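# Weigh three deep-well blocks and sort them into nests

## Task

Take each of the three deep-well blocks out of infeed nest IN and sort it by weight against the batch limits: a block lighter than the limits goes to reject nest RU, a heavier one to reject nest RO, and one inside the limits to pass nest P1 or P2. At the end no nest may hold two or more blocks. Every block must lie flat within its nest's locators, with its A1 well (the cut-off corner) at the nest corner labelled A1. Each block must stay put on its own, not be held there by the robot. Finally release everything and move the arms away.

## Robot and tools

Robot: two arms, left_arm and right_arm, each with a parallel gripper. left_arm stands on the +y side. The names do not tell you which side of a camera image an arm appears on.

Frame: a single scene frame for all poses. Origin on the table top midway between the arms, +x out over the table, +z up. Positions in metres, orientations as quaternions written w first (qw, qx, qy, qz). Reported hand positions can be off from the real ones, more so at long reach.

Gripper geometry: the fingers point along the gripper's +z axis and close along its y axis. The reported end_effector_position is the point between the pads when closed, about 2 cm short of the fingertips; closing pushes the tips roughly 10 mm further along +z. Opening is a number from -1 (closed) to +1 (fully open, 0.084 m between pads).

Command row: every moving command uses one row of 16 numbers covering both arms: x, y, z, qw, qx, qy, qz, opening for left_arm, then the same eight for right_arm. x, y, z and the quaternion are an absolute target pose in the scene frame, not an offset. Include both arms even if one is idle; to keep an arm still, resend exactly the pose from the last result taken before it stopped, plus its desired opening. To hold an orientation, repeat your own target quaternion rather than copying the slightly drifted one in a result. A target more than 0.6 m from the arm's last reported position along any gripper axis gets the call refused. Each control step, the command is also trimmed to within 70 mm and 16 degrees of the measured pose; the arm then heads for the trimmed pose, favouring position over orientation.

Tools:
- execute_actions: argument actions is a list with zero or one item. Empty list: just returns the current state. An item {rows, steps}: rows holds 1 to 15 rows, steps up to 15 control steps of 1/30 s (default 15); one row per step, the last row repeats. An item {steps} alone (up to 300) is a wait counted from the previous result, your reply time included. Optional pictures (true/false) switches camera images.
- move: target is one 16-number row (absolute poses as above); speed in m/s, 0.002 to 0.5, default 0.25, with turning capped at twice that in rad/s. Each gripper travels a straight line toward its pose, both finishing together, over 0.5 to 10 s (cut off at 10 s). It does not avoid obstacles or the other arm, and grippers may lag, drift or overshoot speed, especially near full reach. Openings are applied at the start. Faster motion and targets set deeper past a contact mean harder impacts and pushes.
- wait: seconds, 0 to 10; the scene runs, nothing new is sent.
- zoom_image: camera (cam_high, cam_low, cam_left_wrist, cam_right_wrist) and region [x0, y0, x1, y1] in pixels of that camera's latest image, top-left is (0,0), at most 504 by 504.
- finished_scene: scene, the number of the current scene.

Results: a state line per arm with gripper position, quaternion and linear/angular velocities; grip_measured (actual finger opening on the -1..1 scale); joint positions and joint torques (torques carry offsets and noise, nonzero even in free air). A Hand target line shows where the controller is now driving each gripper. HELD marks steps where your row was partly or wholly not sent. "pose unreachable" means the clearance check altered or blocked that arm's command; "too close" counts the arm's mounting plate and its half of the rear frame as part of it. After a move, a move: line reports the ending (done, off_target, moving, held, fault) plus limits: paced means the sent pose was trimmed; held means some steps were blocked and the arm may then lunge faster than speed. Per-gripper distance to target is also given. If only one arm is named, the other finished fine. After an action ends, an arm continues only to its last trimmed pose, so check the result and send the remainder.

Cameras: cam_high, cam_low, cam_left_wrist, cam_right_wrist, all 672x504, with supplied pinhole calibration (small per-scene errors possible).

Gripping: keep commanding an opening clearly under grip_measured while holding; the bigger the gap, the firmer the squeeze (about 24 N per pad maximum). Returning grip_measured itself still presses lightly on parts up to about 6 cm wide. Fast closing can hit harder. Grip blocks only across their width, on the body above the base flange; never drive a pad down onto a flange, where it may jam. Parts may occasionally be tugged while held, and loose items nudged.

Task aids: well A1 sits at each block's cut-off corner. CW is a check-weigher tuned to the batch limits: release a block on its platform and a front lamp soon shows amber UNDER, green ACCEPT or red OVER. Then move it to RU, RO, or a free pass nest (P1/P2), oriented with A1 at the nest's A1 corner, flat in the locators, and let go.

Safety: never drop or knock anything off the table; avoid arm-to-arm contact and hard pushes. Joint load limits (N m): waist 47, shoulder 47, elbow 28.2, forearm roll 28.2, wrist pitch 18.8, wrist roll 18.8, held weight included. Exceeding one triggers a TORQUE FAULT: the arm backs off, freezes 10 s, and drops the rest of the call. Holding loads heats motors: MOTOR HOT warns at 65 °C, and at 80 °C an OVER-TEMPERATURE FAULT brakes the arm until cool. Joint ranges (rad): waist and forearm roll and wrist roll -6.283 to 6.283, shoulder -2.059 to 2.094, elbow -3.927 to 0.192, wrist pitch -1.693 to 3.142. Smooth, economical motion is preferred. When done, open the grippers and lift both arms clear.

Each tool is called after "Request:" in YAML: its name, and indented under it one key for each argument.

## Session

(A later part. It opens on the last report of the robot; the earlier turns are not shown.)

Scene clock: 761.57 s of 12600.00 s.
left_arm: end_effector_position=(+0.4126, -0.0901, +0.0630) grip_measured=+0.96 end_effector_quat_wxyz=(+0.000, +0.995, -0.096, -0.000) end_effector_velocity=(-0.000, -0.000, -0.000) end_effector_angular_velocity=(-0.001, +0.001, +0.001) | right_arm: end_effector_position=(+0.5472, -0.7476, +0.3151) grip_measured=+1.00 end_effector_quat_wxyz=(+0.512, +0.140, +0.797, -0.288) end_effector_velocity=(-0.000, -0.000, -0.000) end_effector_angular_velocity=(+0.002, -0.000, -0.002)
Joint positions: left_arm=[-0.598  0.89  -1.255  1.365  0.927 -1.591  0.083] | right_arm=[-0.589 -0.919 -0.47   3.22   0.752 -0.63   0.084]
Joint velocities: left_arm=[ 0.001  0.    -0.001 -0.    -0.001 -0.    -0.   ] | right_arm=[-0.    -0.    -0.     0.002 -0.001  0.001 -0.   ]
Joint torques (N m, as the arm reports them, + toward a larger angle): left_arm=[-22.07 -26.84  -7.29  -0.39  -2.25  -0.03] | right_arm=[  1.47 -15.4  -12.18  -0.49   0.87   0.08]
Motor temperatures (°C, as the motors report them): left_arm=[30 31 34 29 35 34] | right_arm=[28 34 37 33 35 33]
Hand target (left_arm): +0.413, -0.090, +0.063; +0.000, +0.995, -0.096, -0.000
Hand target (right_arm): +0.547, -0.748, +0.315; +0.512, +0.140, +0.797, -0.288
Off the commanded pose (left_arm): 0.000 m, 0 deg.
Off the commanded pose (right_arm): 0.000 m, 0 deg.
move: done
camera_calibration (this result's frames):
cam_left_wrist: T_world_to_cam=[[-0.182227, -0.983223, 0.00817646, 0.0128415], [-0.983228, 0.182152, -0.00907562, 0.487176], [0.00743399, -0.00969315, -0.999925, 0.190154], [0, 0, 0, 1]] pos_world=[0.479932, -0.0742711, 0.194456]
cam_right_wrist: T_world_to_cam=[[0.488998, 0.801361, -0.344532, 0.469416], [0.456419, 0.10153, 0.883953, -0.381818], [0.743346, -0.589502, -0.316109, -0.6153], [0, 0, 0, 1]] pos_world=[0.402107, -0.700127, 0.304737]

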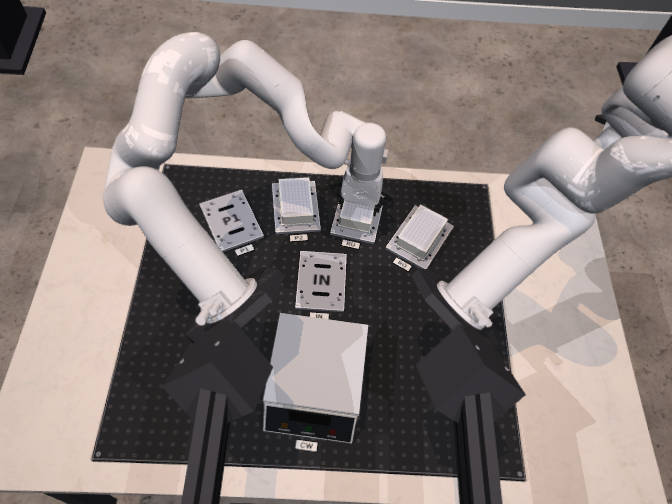

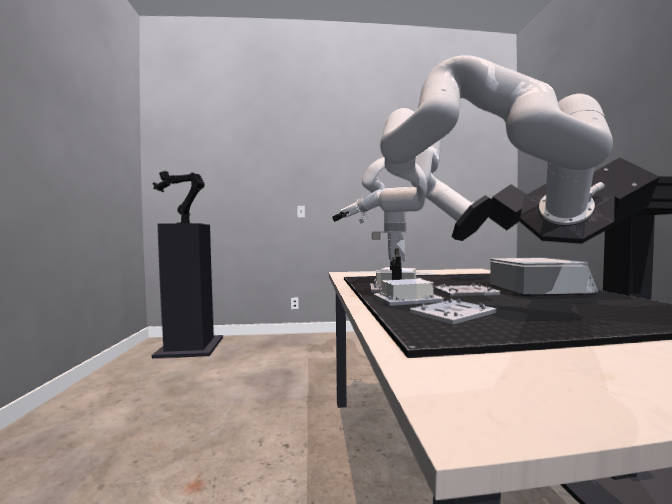

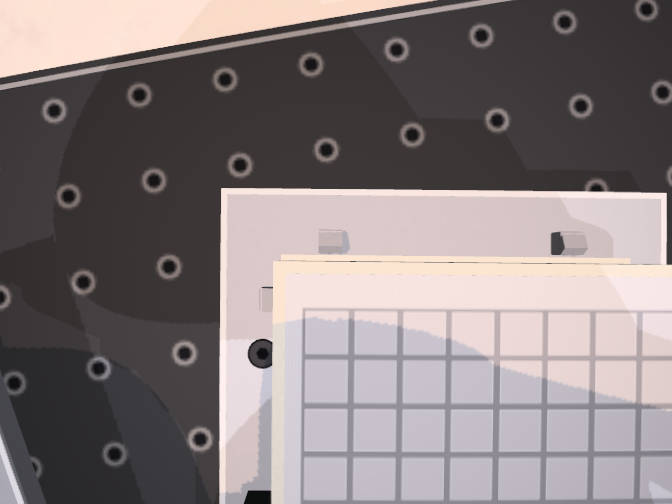

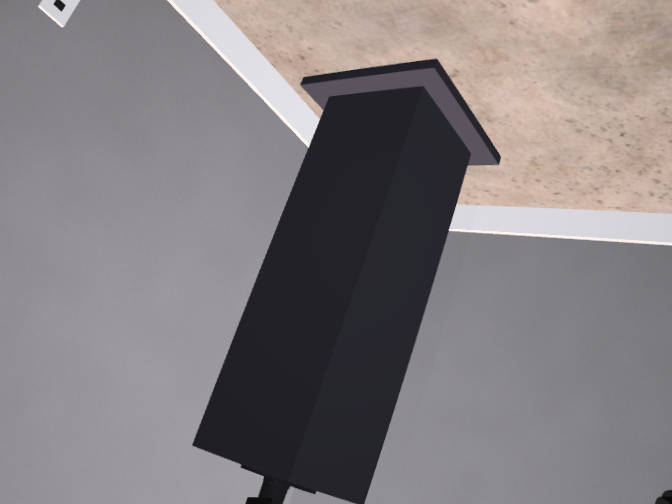

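Request:
move:
  target: [0.4125,-0.0904,0.062,0,0.9954,-0.0963,0,0,0.5472,-0.7476,0.3151,0.512,0.140,0.797,-0.288,1]
  speed: 0.005

Request:
move:
  target: [0.4125,-0.0904,0.0542,0,0.9954,-0.0963,0,0,0.5472,-0.7476,0.3151,0.512,0.140,0.797,-0.288,1]
  speed: 0.005

Request:
move:
  target: [0.4125,-0.0904,0.0542,0,0.9954,-0.0963,0,1,0.5472,-0.7476,0.3151,0.512,0.140,0.797,-0.288,1]

Request:
move:
  target: [0.4125,-0.0904,0.111,0,0.9954,-0.0963,0,1,0.5472,-0.7476,0.3151,0.512,0.140,0.797,-0.288,1]
  speed: 0.03

Request:
move:
  target: [0.26,-0.12,0.20,0,0.9954,-0.0963,0,1,0.5472,-0.7476,0.3151,0.512,0.140,0.797,-0.288,1]
  speed: 0.1

Scene clock: 778.17 s of 12600.00 s.
left_arm: end_effector_position=(+0.4125, -0.0904, +0.0621) grip_measured=+0.96 end_effector_quat_wxyz=(-0.000, +0.995, -0.096, -0.000) end_effector_velocity=(-0.000, +0.000, -0.001) end_effector_angular_velocity=(+0.000, +0.001, +0.001) | right_arm: end_effector_position=(+0.5472, -0.7476, +0.3151) grip_measured=+1.00 end_effector_quat_wxyz=(+0.512, +0.140, +0.797, -0.288) end_effector_velocity=(+0.000, -0.000, +0.000) end_effector_angular_velocity=(-0.000, -0.000, -0.000)
Joint positions: left_arm=[-0.596  0.892 -1.257  1.366  0.927 -1.592  0.083] | right_arm=[-0.589 -0.919 -0.47   3.22   0.752 -0.63   0.084]
Joint velocities: left_arm=[ 0.002  0.002 -0.001  0.001 -0.001 -0.001 -0.   ] | right_arm=[-0.  0. -0.  0. -0. -0.  0.]
Joint torques (N m, as the arm reports them, + toward a larger angle): left_arm=[-22.13 -27.08  -7.12  -0.47  -2.28  -0.03] | right_arm=[  0.99 -15.77 -12.41  -0.38   0.67  -0.28]
Motor temperatures (°C, as the motors report them): left_arm=[30 31 34 29 35 34] | right_arm=[28 35 38 33 35 33]
Hand target (left_arm): +0.412, -0.090, +0.062; +0.000, +0.995, -0.096, -0.000
Hand target (right_arm): +0.547, -0.748, +0.315; +0.512, +0.140, +0.797, -0.288
Off the commanded pose (left_arm): 0.000 m, 0 deg.
Off the commanded pose (right_arm): 0.000 m, 0 deg.
After step 90, 12.90 s passed at rest.
move: done
camera_calibration (this result's frames):
cam_left_wrist: T_world_to_cam=[[-0.18224, -0.98322, 0.00816377, 0.0125642], [-0.983226, 0.182166, -0.00905681, 0.487112], [0.00741768, -0.00967735, -0.999926, 0.189201], [0, 0, 0, 1]] pos_world=[0.479828, -0.0745509, 0.193496]
cam_right_wrist: T_world_to_cam=[[0.488998, 0.801361, -0.344532, 0.469416], [0.456419, 0.10153, 0.883953, -0.381818], [0.743345, -0.589502, -0.316109, -0.6153], [0, 0, 0, 1]] pos_world=[0.402107, -0.700127, 0.304737]

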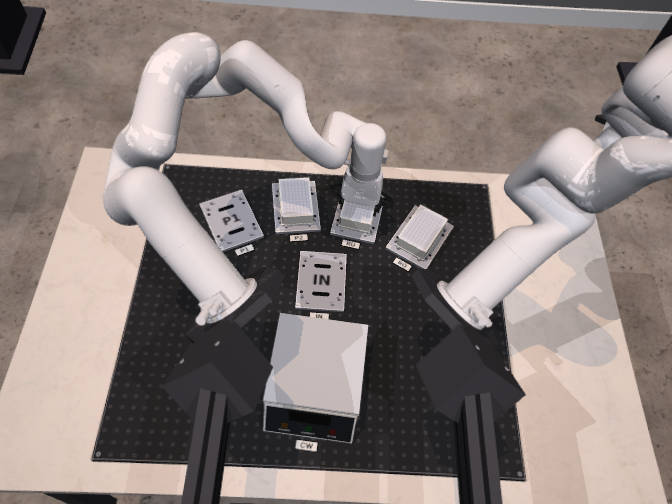

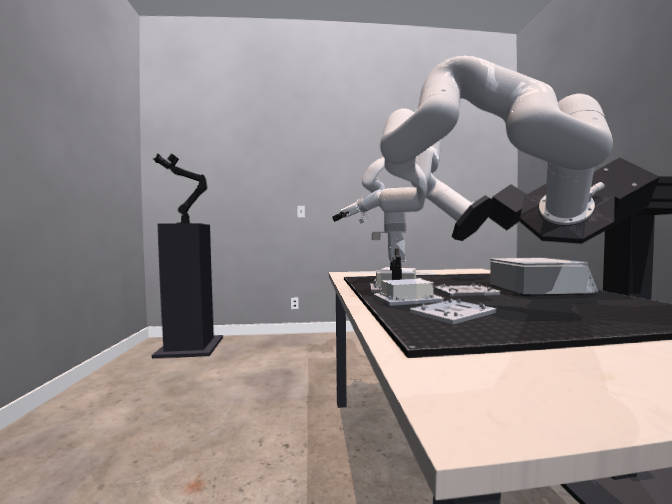

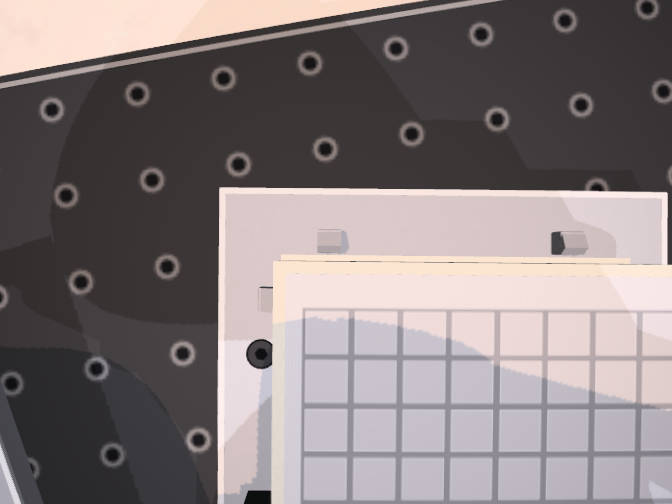

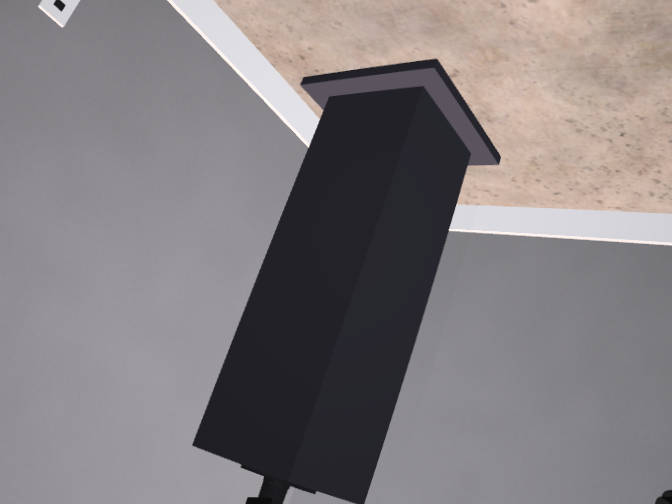

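Scene clock: 779.97 s of 12600.00 s.
left_arm: end_effector_position=(+0.4125, -0.0904, +0.0543) grip_measured=+0.96 end_effector_quat_wxyz=(+0.000, +0.995, -0.096, -0.000) end_effector_velocity=(+0.000, -0.000, -0.001) end_effector_angular_velocity=(+0.000, -0.000, +0.000) | right_arm: end_effector_position=(+0.5472, -0.7476, +0.3151) grip_measured=+1.00 end_effector_quat_wxyz=(+0.512, +0.140, +0.797, -0.288) end_effector_velocity=(+0.000, -0.000, +0.000) end_effector_angular_velocity=(-0.001, -0.001, -0.000)
Joint positions: left_arm=[-0.583  0.907 -1.268  1.381  0.921 -1.596  0.083] | right_arm=[-0.589 -0.919 -0.47   3.22   0.752 -0.63   0.084]
Joint velocities: left_arm=[ 0.002  0.003 -0.002  0.002 -0.    -0.001  0.   ] | right_arm=[ 0.    -0.     0.     0.     0.002 -0.001 -0.   ]
Joint torques (N m, as the arm reports them, + toward a larger angle): left_arm=[-22.55 -27.17  -6.75  -0.41  -2.19   0.12] | right_arm=[  1.3  -14.83 -12.07  -0.89   1.17  -0.4 ]
Motor temperatures (°C, as the motors report them): left_arm=[30 31 34 29 35 34] | right_arm=[28 35 38 33 35 33]
Hand target (left_arm): +0.413, -0.090, +0.054; +0.000, +0.995, -0.096, -0.000
Hand target (right_arm): +0.547, -0.748, +0.315; +0.512, +0.140, +0.797, -0.288
Off the commanded pose (left_arm): 0.000 m, 0 deg.
Off the commanded pose (right_arm): 0.000 m, 0 deg.
move: done
camera_calibration (this result's frames):
cam_left_wrist: T_world_to_cam=[[-0.182248, -0.983219, 0.00817861, 0.0126037], [-0.983225, 0.182174, -0.00901839, 0.487033], [0.00737711, -0.009685, -0.999926, 0.181503], [0, 0, 0, 1]] pos_world=[0.479821, -0.074575, 0.185779]
cam_right_wrist: T_world_to_cam=[[0.488998, 0.801361, -0.344532, 0.469416], [0.456419, 0.101529, 0.883953, -0.381819], [0.743345, -0.589502, -0.316109, -0.6153], [0, 0, 0, 1]] pos_world=[0.402107, -0.700127, 0.304737]

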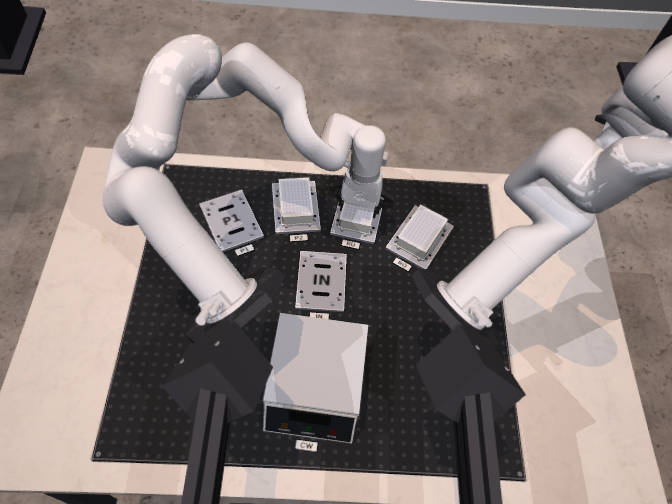

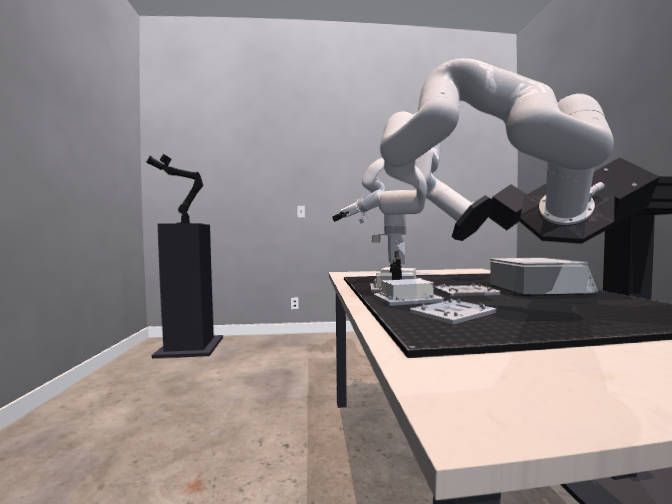

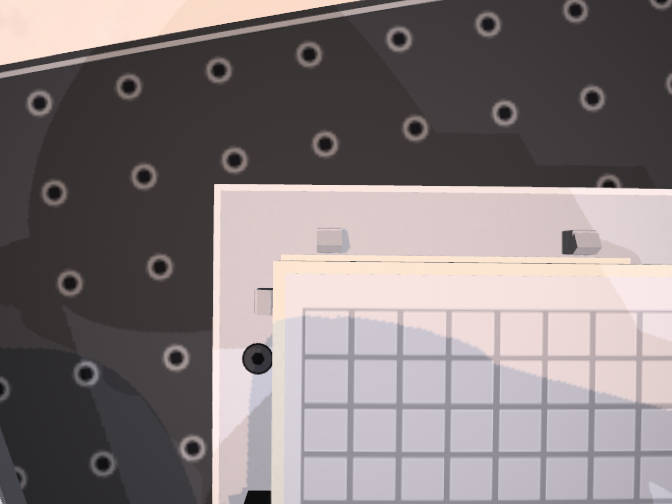

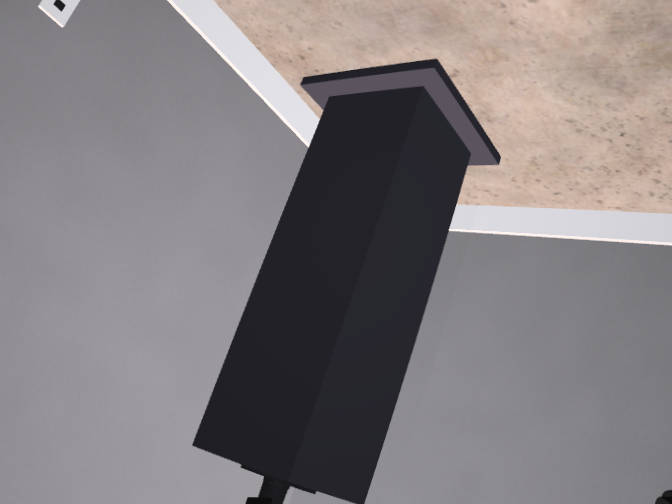

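Scene clock: 780.67 s of 12600.00 s.
left_arm: end_effector_position=(+0.4125, -0.0904, +0.0542) grip_measured=+1.00 end_effector_quat_wxyz=(+0.000, +0.995, -0.096, +0.000) end_effector_velocity=(-0.000, -0.001, +0.001) end_effector_angular_velocity=(-0.000, -0.001, -0.001) | right_arm: end_effector_position=(+0.5472, -0.7476, +0.3151) grip_measured=+1.00 end_effector_quat_wxyz=(+0.512, +0.140, +0.797, -0.288) end_effector_velocity=(-0.000, -0.001, +0.000) end_effector_angular_velocity=(-0.003, -0.001, -0.001)
Joint positions: left_arm=[-0.583  0.908 -1.269  1.382  0.921 -1.596  0.084] | right_arm=[-0.589 -0.919 -0.47   3.22   0.752 -0.63   0.084]
Joint velocities: left_arm=[-0.002  0.001 -0.     0.     0.001 -0.     0.   ] | right_arm=[-0.001  0.    -0.    -0.     0.002 -0.    -0.   ]
Joint torques (N m, as the arm reports them, + toward a larger angle): left_arm=[-21.57 -26.63  -6.52  -0.57  -2.12   0.14] | right_arm=[  1.51 -15.69 -12.17  -0.71   0.72  -0.39]
Motor temperatures (°C, as the motors report them): left_arm=[30 31 34 29 35 34] | right_arm=[28 35 38 33 35 33]
Hand target (left_arm): +0.413, -0.090, +0.054; +0.000, +0.995, -0.096, -0.000
Hand target (right_arm): +0.547, -0.748, +0.315; +0.512, +0.140, +0.797, -0.288
Off the commanded pose (left_arm): 0.000 m, 0 deg.
Off the commanded pose (right_arm): 0.000 m, 0 deg.
move: done
camera_calibration (this result's frames):
cam_left_wrist: T_world_to_cam=[[-0.18223, -0.983221, 0.00823048, 0.012578], [-0.983227, 0.182154, -0.00914808, 0.487083], [0.00749537, -0.00975949, -0.999924, 0.181353], [0, 0, 0, 1]] pos_world=[0.479846, -0.0745874, 0.185692]
cam_right_wrist: T_world_to_cam=[[0.488998, 0.801361, -0.344532, 0.469416], [0.456419, 0.10153, 0.883953, -0.381818], [0.743345, -0.589502, -0.316109, -0.6153], [0, 0, 0, 1]] pos_world=[0.402107, -0.700127, 0.304737]

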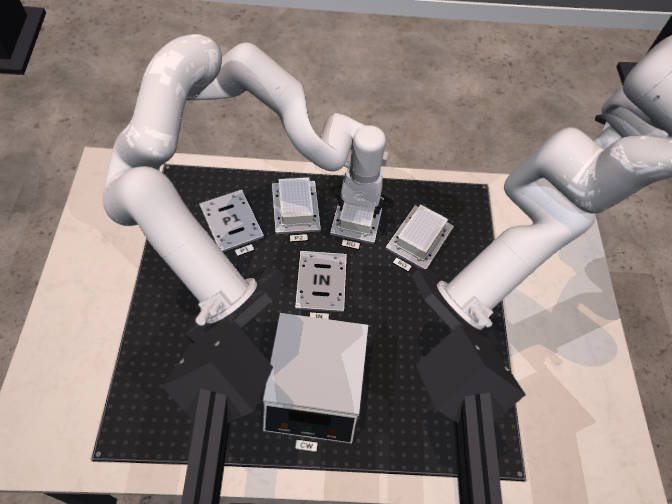

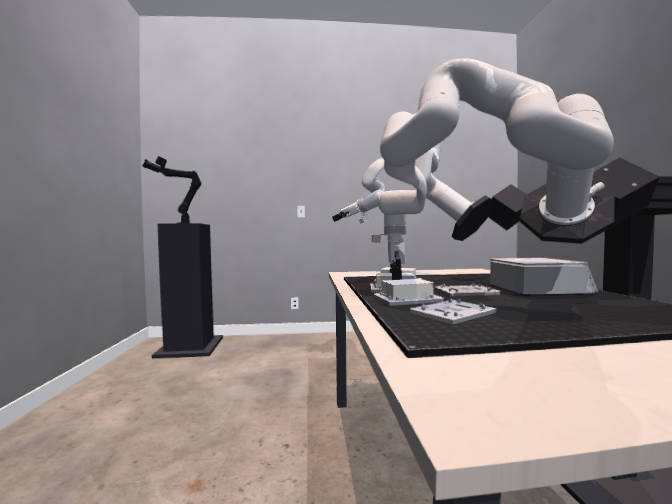

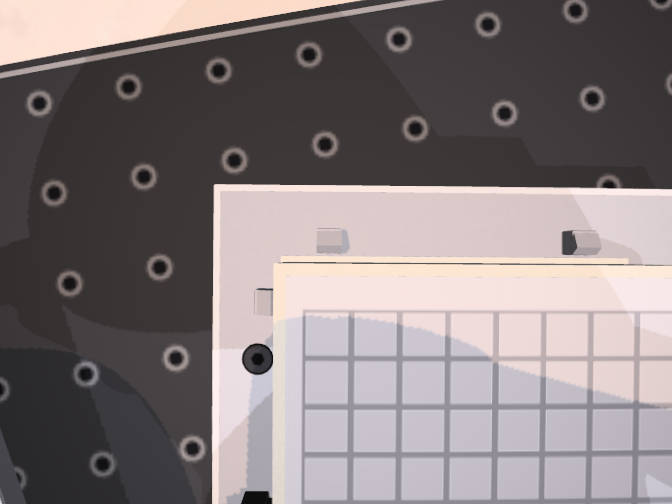

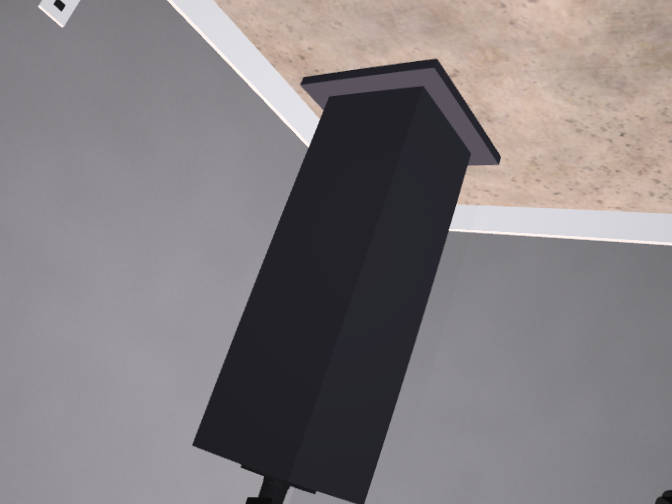

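Scene clock: 782.93 s of 12600.00 s.
left_arm: end_effector_position=(+0.4125, -0.0903, +0.1107) grip_measured=+1.00 end_effector_quat_wxyz=(-0.000, +0.995, -0.096, +0.000) end_effector_velocity=(-0.001, +0.000, +0.002) end_effector_angular_velocity=(+0.002, +0.001, -0.001) | right_arm: end_effector_position=(+0.5472, -0.7476, +0.3151) grip_measured=+1.00 end_effector_quat_wxyz=(+0.512, +0.140, +0.797, -0.288) end_effector_velocity=(+0.000, +0.000, +0.000) end_effector_angular_velocity=(+0.000, -0.002, -0.000)
Joint positions: left_arm=[-0.683  0.802 -1.201  1.268  0.967 -1.561  0.084] | right_arm=[-0.589 -0.919 -0.47   3.22   0.752 -0.63   0.084]
Joint velocities: left_arm=[-0.004 -0.004  0.003 -0.005  0.003  0.002  0.   ] | right_arm=[0.001 0.    0.    0.    0.002 0.    0.   ]
Joint torques (N m, as the arm reports them, + toward a larger angle): left_arm=[-21.24 -26.03  -8.57  -0.41  -2.16   0.06] | right_arm=[  1.55 -15.81 -11.84  -0.79   0.94  -0.26]
Motor temperatures (°C, as the motors report them): left_arm=[30 31 34 29 35 34] | right_arm=[28 35 38 33 35 33]
Hand target (left_arm): +0.412, -0.090, +0.111; -0.000, +0.995, -0.096, +0.000
Hand target (right_arm): +0.547, -0.748, +0.315; +0.512, +0.140, +0.797, -0.288
Off the commanded pose (left_arm): 0.000 m, 0 deg.
Off the commanded pose (right_arm): 0.000 m, 0 deg.
move: done
camera_calibration (this result's frames):
cam_left_wrist: T_world_to_cam=[[-0.182186, -0.983233, 0.00787342, 0.0122801], [-0.983235, 0.182113, -0.00914801, 0.487509], [0.00756077, -0.00940806, -0.999927, 0.237781], [0, 0, 0, 1]] pos_world=[0.479775, -0.0744703, 0.242126]
cam_right_wrist: T_world_to_cam=[[0.488998, 0.801361, -0.344532, 0.469416], [0.456419, 0.10153, 0.883953, -0.381818], [0.743345, -0.589502, -0.316109, -0.6153], [0, 0, 0, 1]] pos_world=[0.402107, -0.700127, 0.304737]

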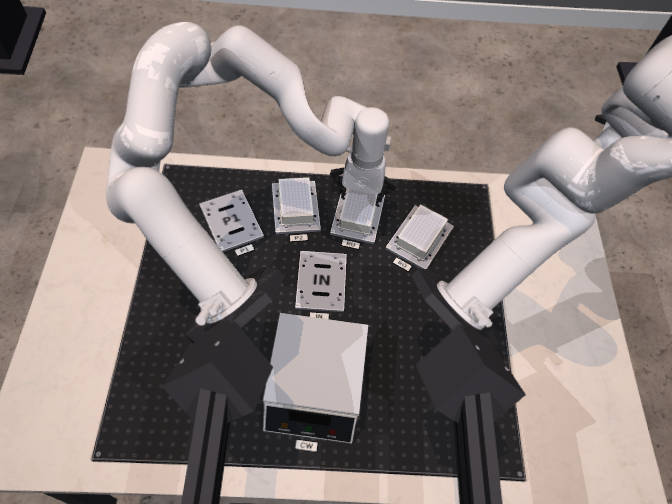

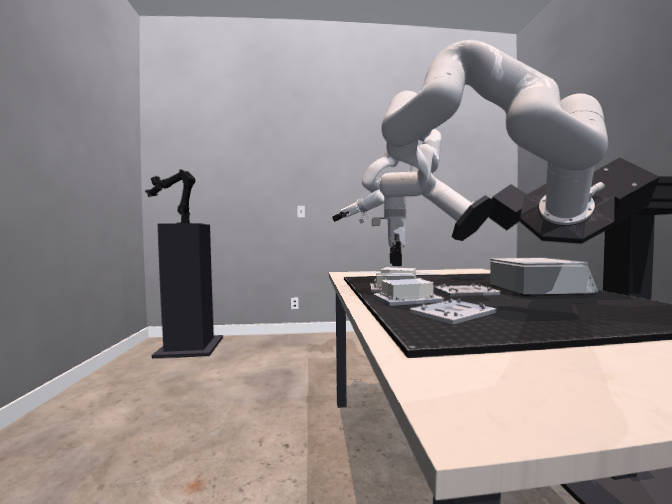

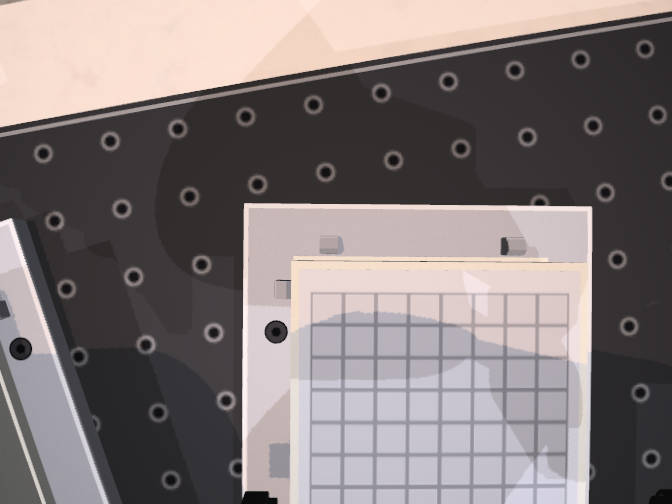

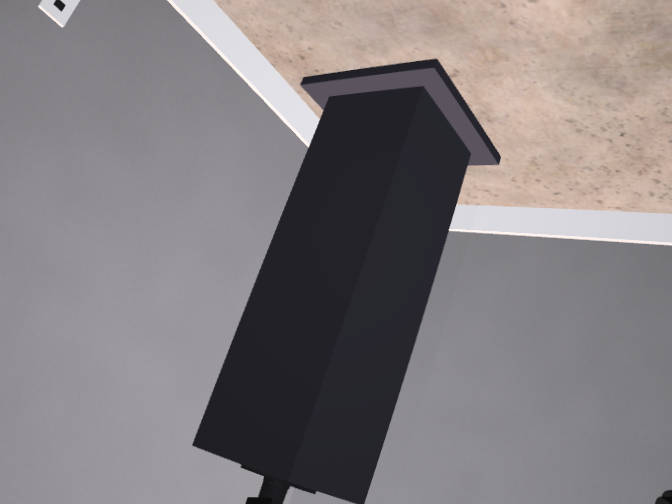

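Scene clock: 785.23 s of 12600.00 s.
left_arm: end_effector_position=(+0.2603, -0.1193, +0.1995) grip_measured=+1.00 end_effector_quat_wxyz=(-0.000, +0.995, -0.096, +0.000) end_effector_velocity=(-0.002, -0.000, +0.001) end_effector_angular_velocity=(+0.001, +0.001, -0.001) | right_arm: end_effector_position=(+0.5472, -0.7476, +0.3151) grip_measured=+1.00 end_effector_quat_wxyz=(+0.512, +0.140, +0.797, -0.288) end_effector_velocity=(+0.001, +0.001, +0.000) end_effector_angular_velocity=(-0.001, +0.001, +0.003)
Joint positions: left_arm=[-1.047  0.8   -1.014  1.061  0.996 -1.815  0.084] | right_arm=[-0.589 -0.919 -0.47   3.22   0.752 -0.63   0.084]
Joint velocities: left_arm=[-0.006  0.001  0.001 -0.006  0.001 -0.001  0.   ] | right_arm=[ 0.002  0.    -0.    -0.002 -0.    -0.001  0.   ]
Joint torques (N m, as the arm reports them, + toward a larger angle): left_arm=[-18.07 -25.25 -11.67  -0.55  -2.14   0.12] | right_arm=[  1.46 -15.46 -12.26  -0.47   0.88  -0.22]
Motor temperatures (°C, as the motors report them): left_arm=[30 31 34 29 35 34] | right_arm=[28 35 38 33 35 33]
Hand target (left_arm): +0.260, -0.119, +0.200; -0.000, +0.995, -0.096, +0.000
Hand target (right_arm): +0.547, -0.748, +0.315; +0.512, +0.140, +0.797, -0.288
Off the commanded pose (left_arm): 0.001 m, 0 deg.
Off the commanded pose (right_arm): 0.000 m, 0 deg.
move: done
camera_calibration (this result's frames):
cam_left_wrist: T_world_to_cam=[[-0.18181, -0.983301, 0.00805557, -0.0448377], [-0.983301, 0.181732, -0.00957755, 0.34409], [0.00795366, -0.00966235, -0.999922, 0.327358], [0, 0, 0, 1]] pos_world=[0.327589, -0.103458, 0.330989]
cam_right_wrist: T_world_to_cam=[[0.488998, 0.801361, -0.344532, 0.469416], [0.456419, 0.10153, 0.883953, -0.381818], [0.743345, -0.589502, -0.316109, -0.615301], [0, 0, 0, 1]] pos_world=[0.402107, -0.700127, 0.304737]

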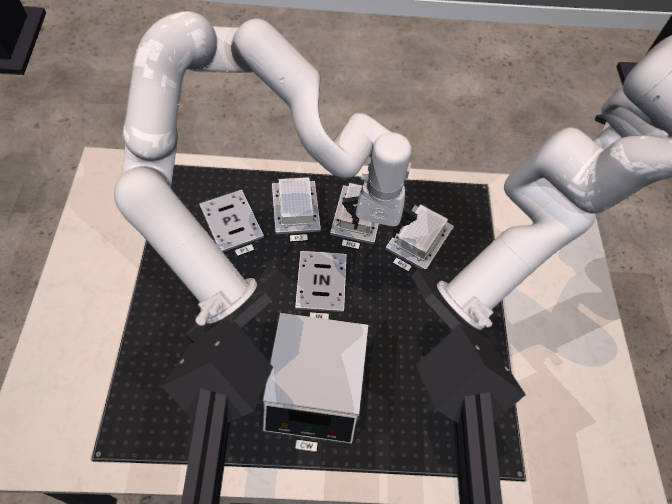

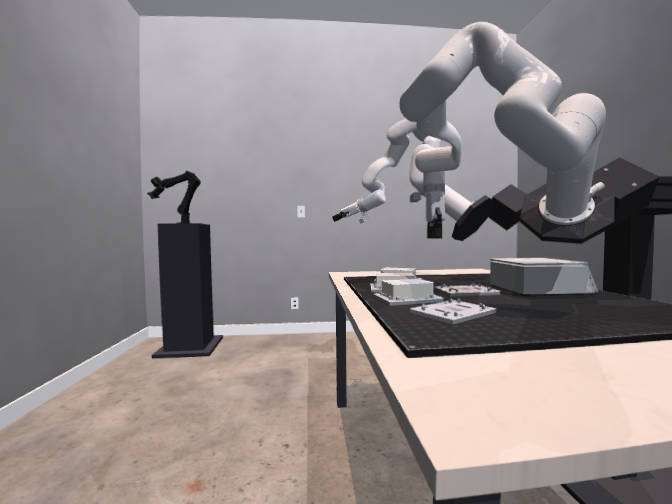

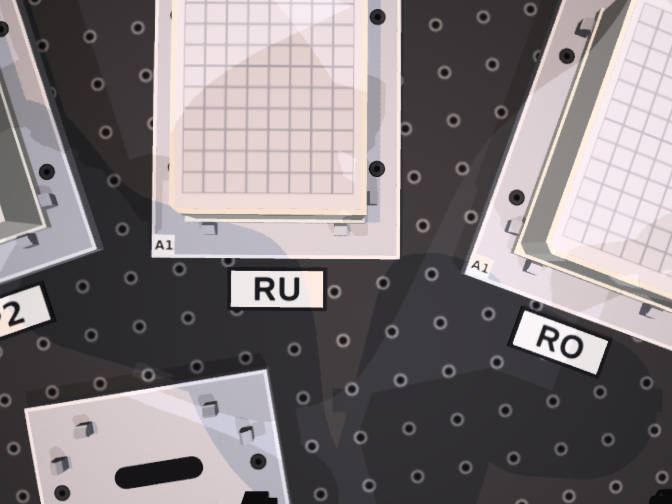

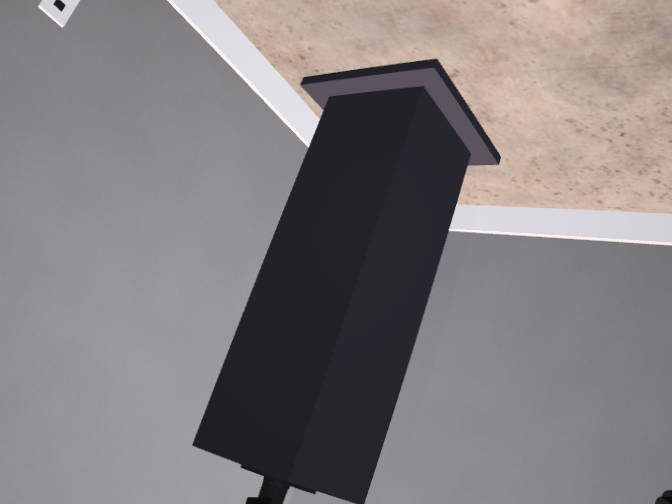

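Request:
finished_scene:
  scene: 1

The scene is finished: the task was done.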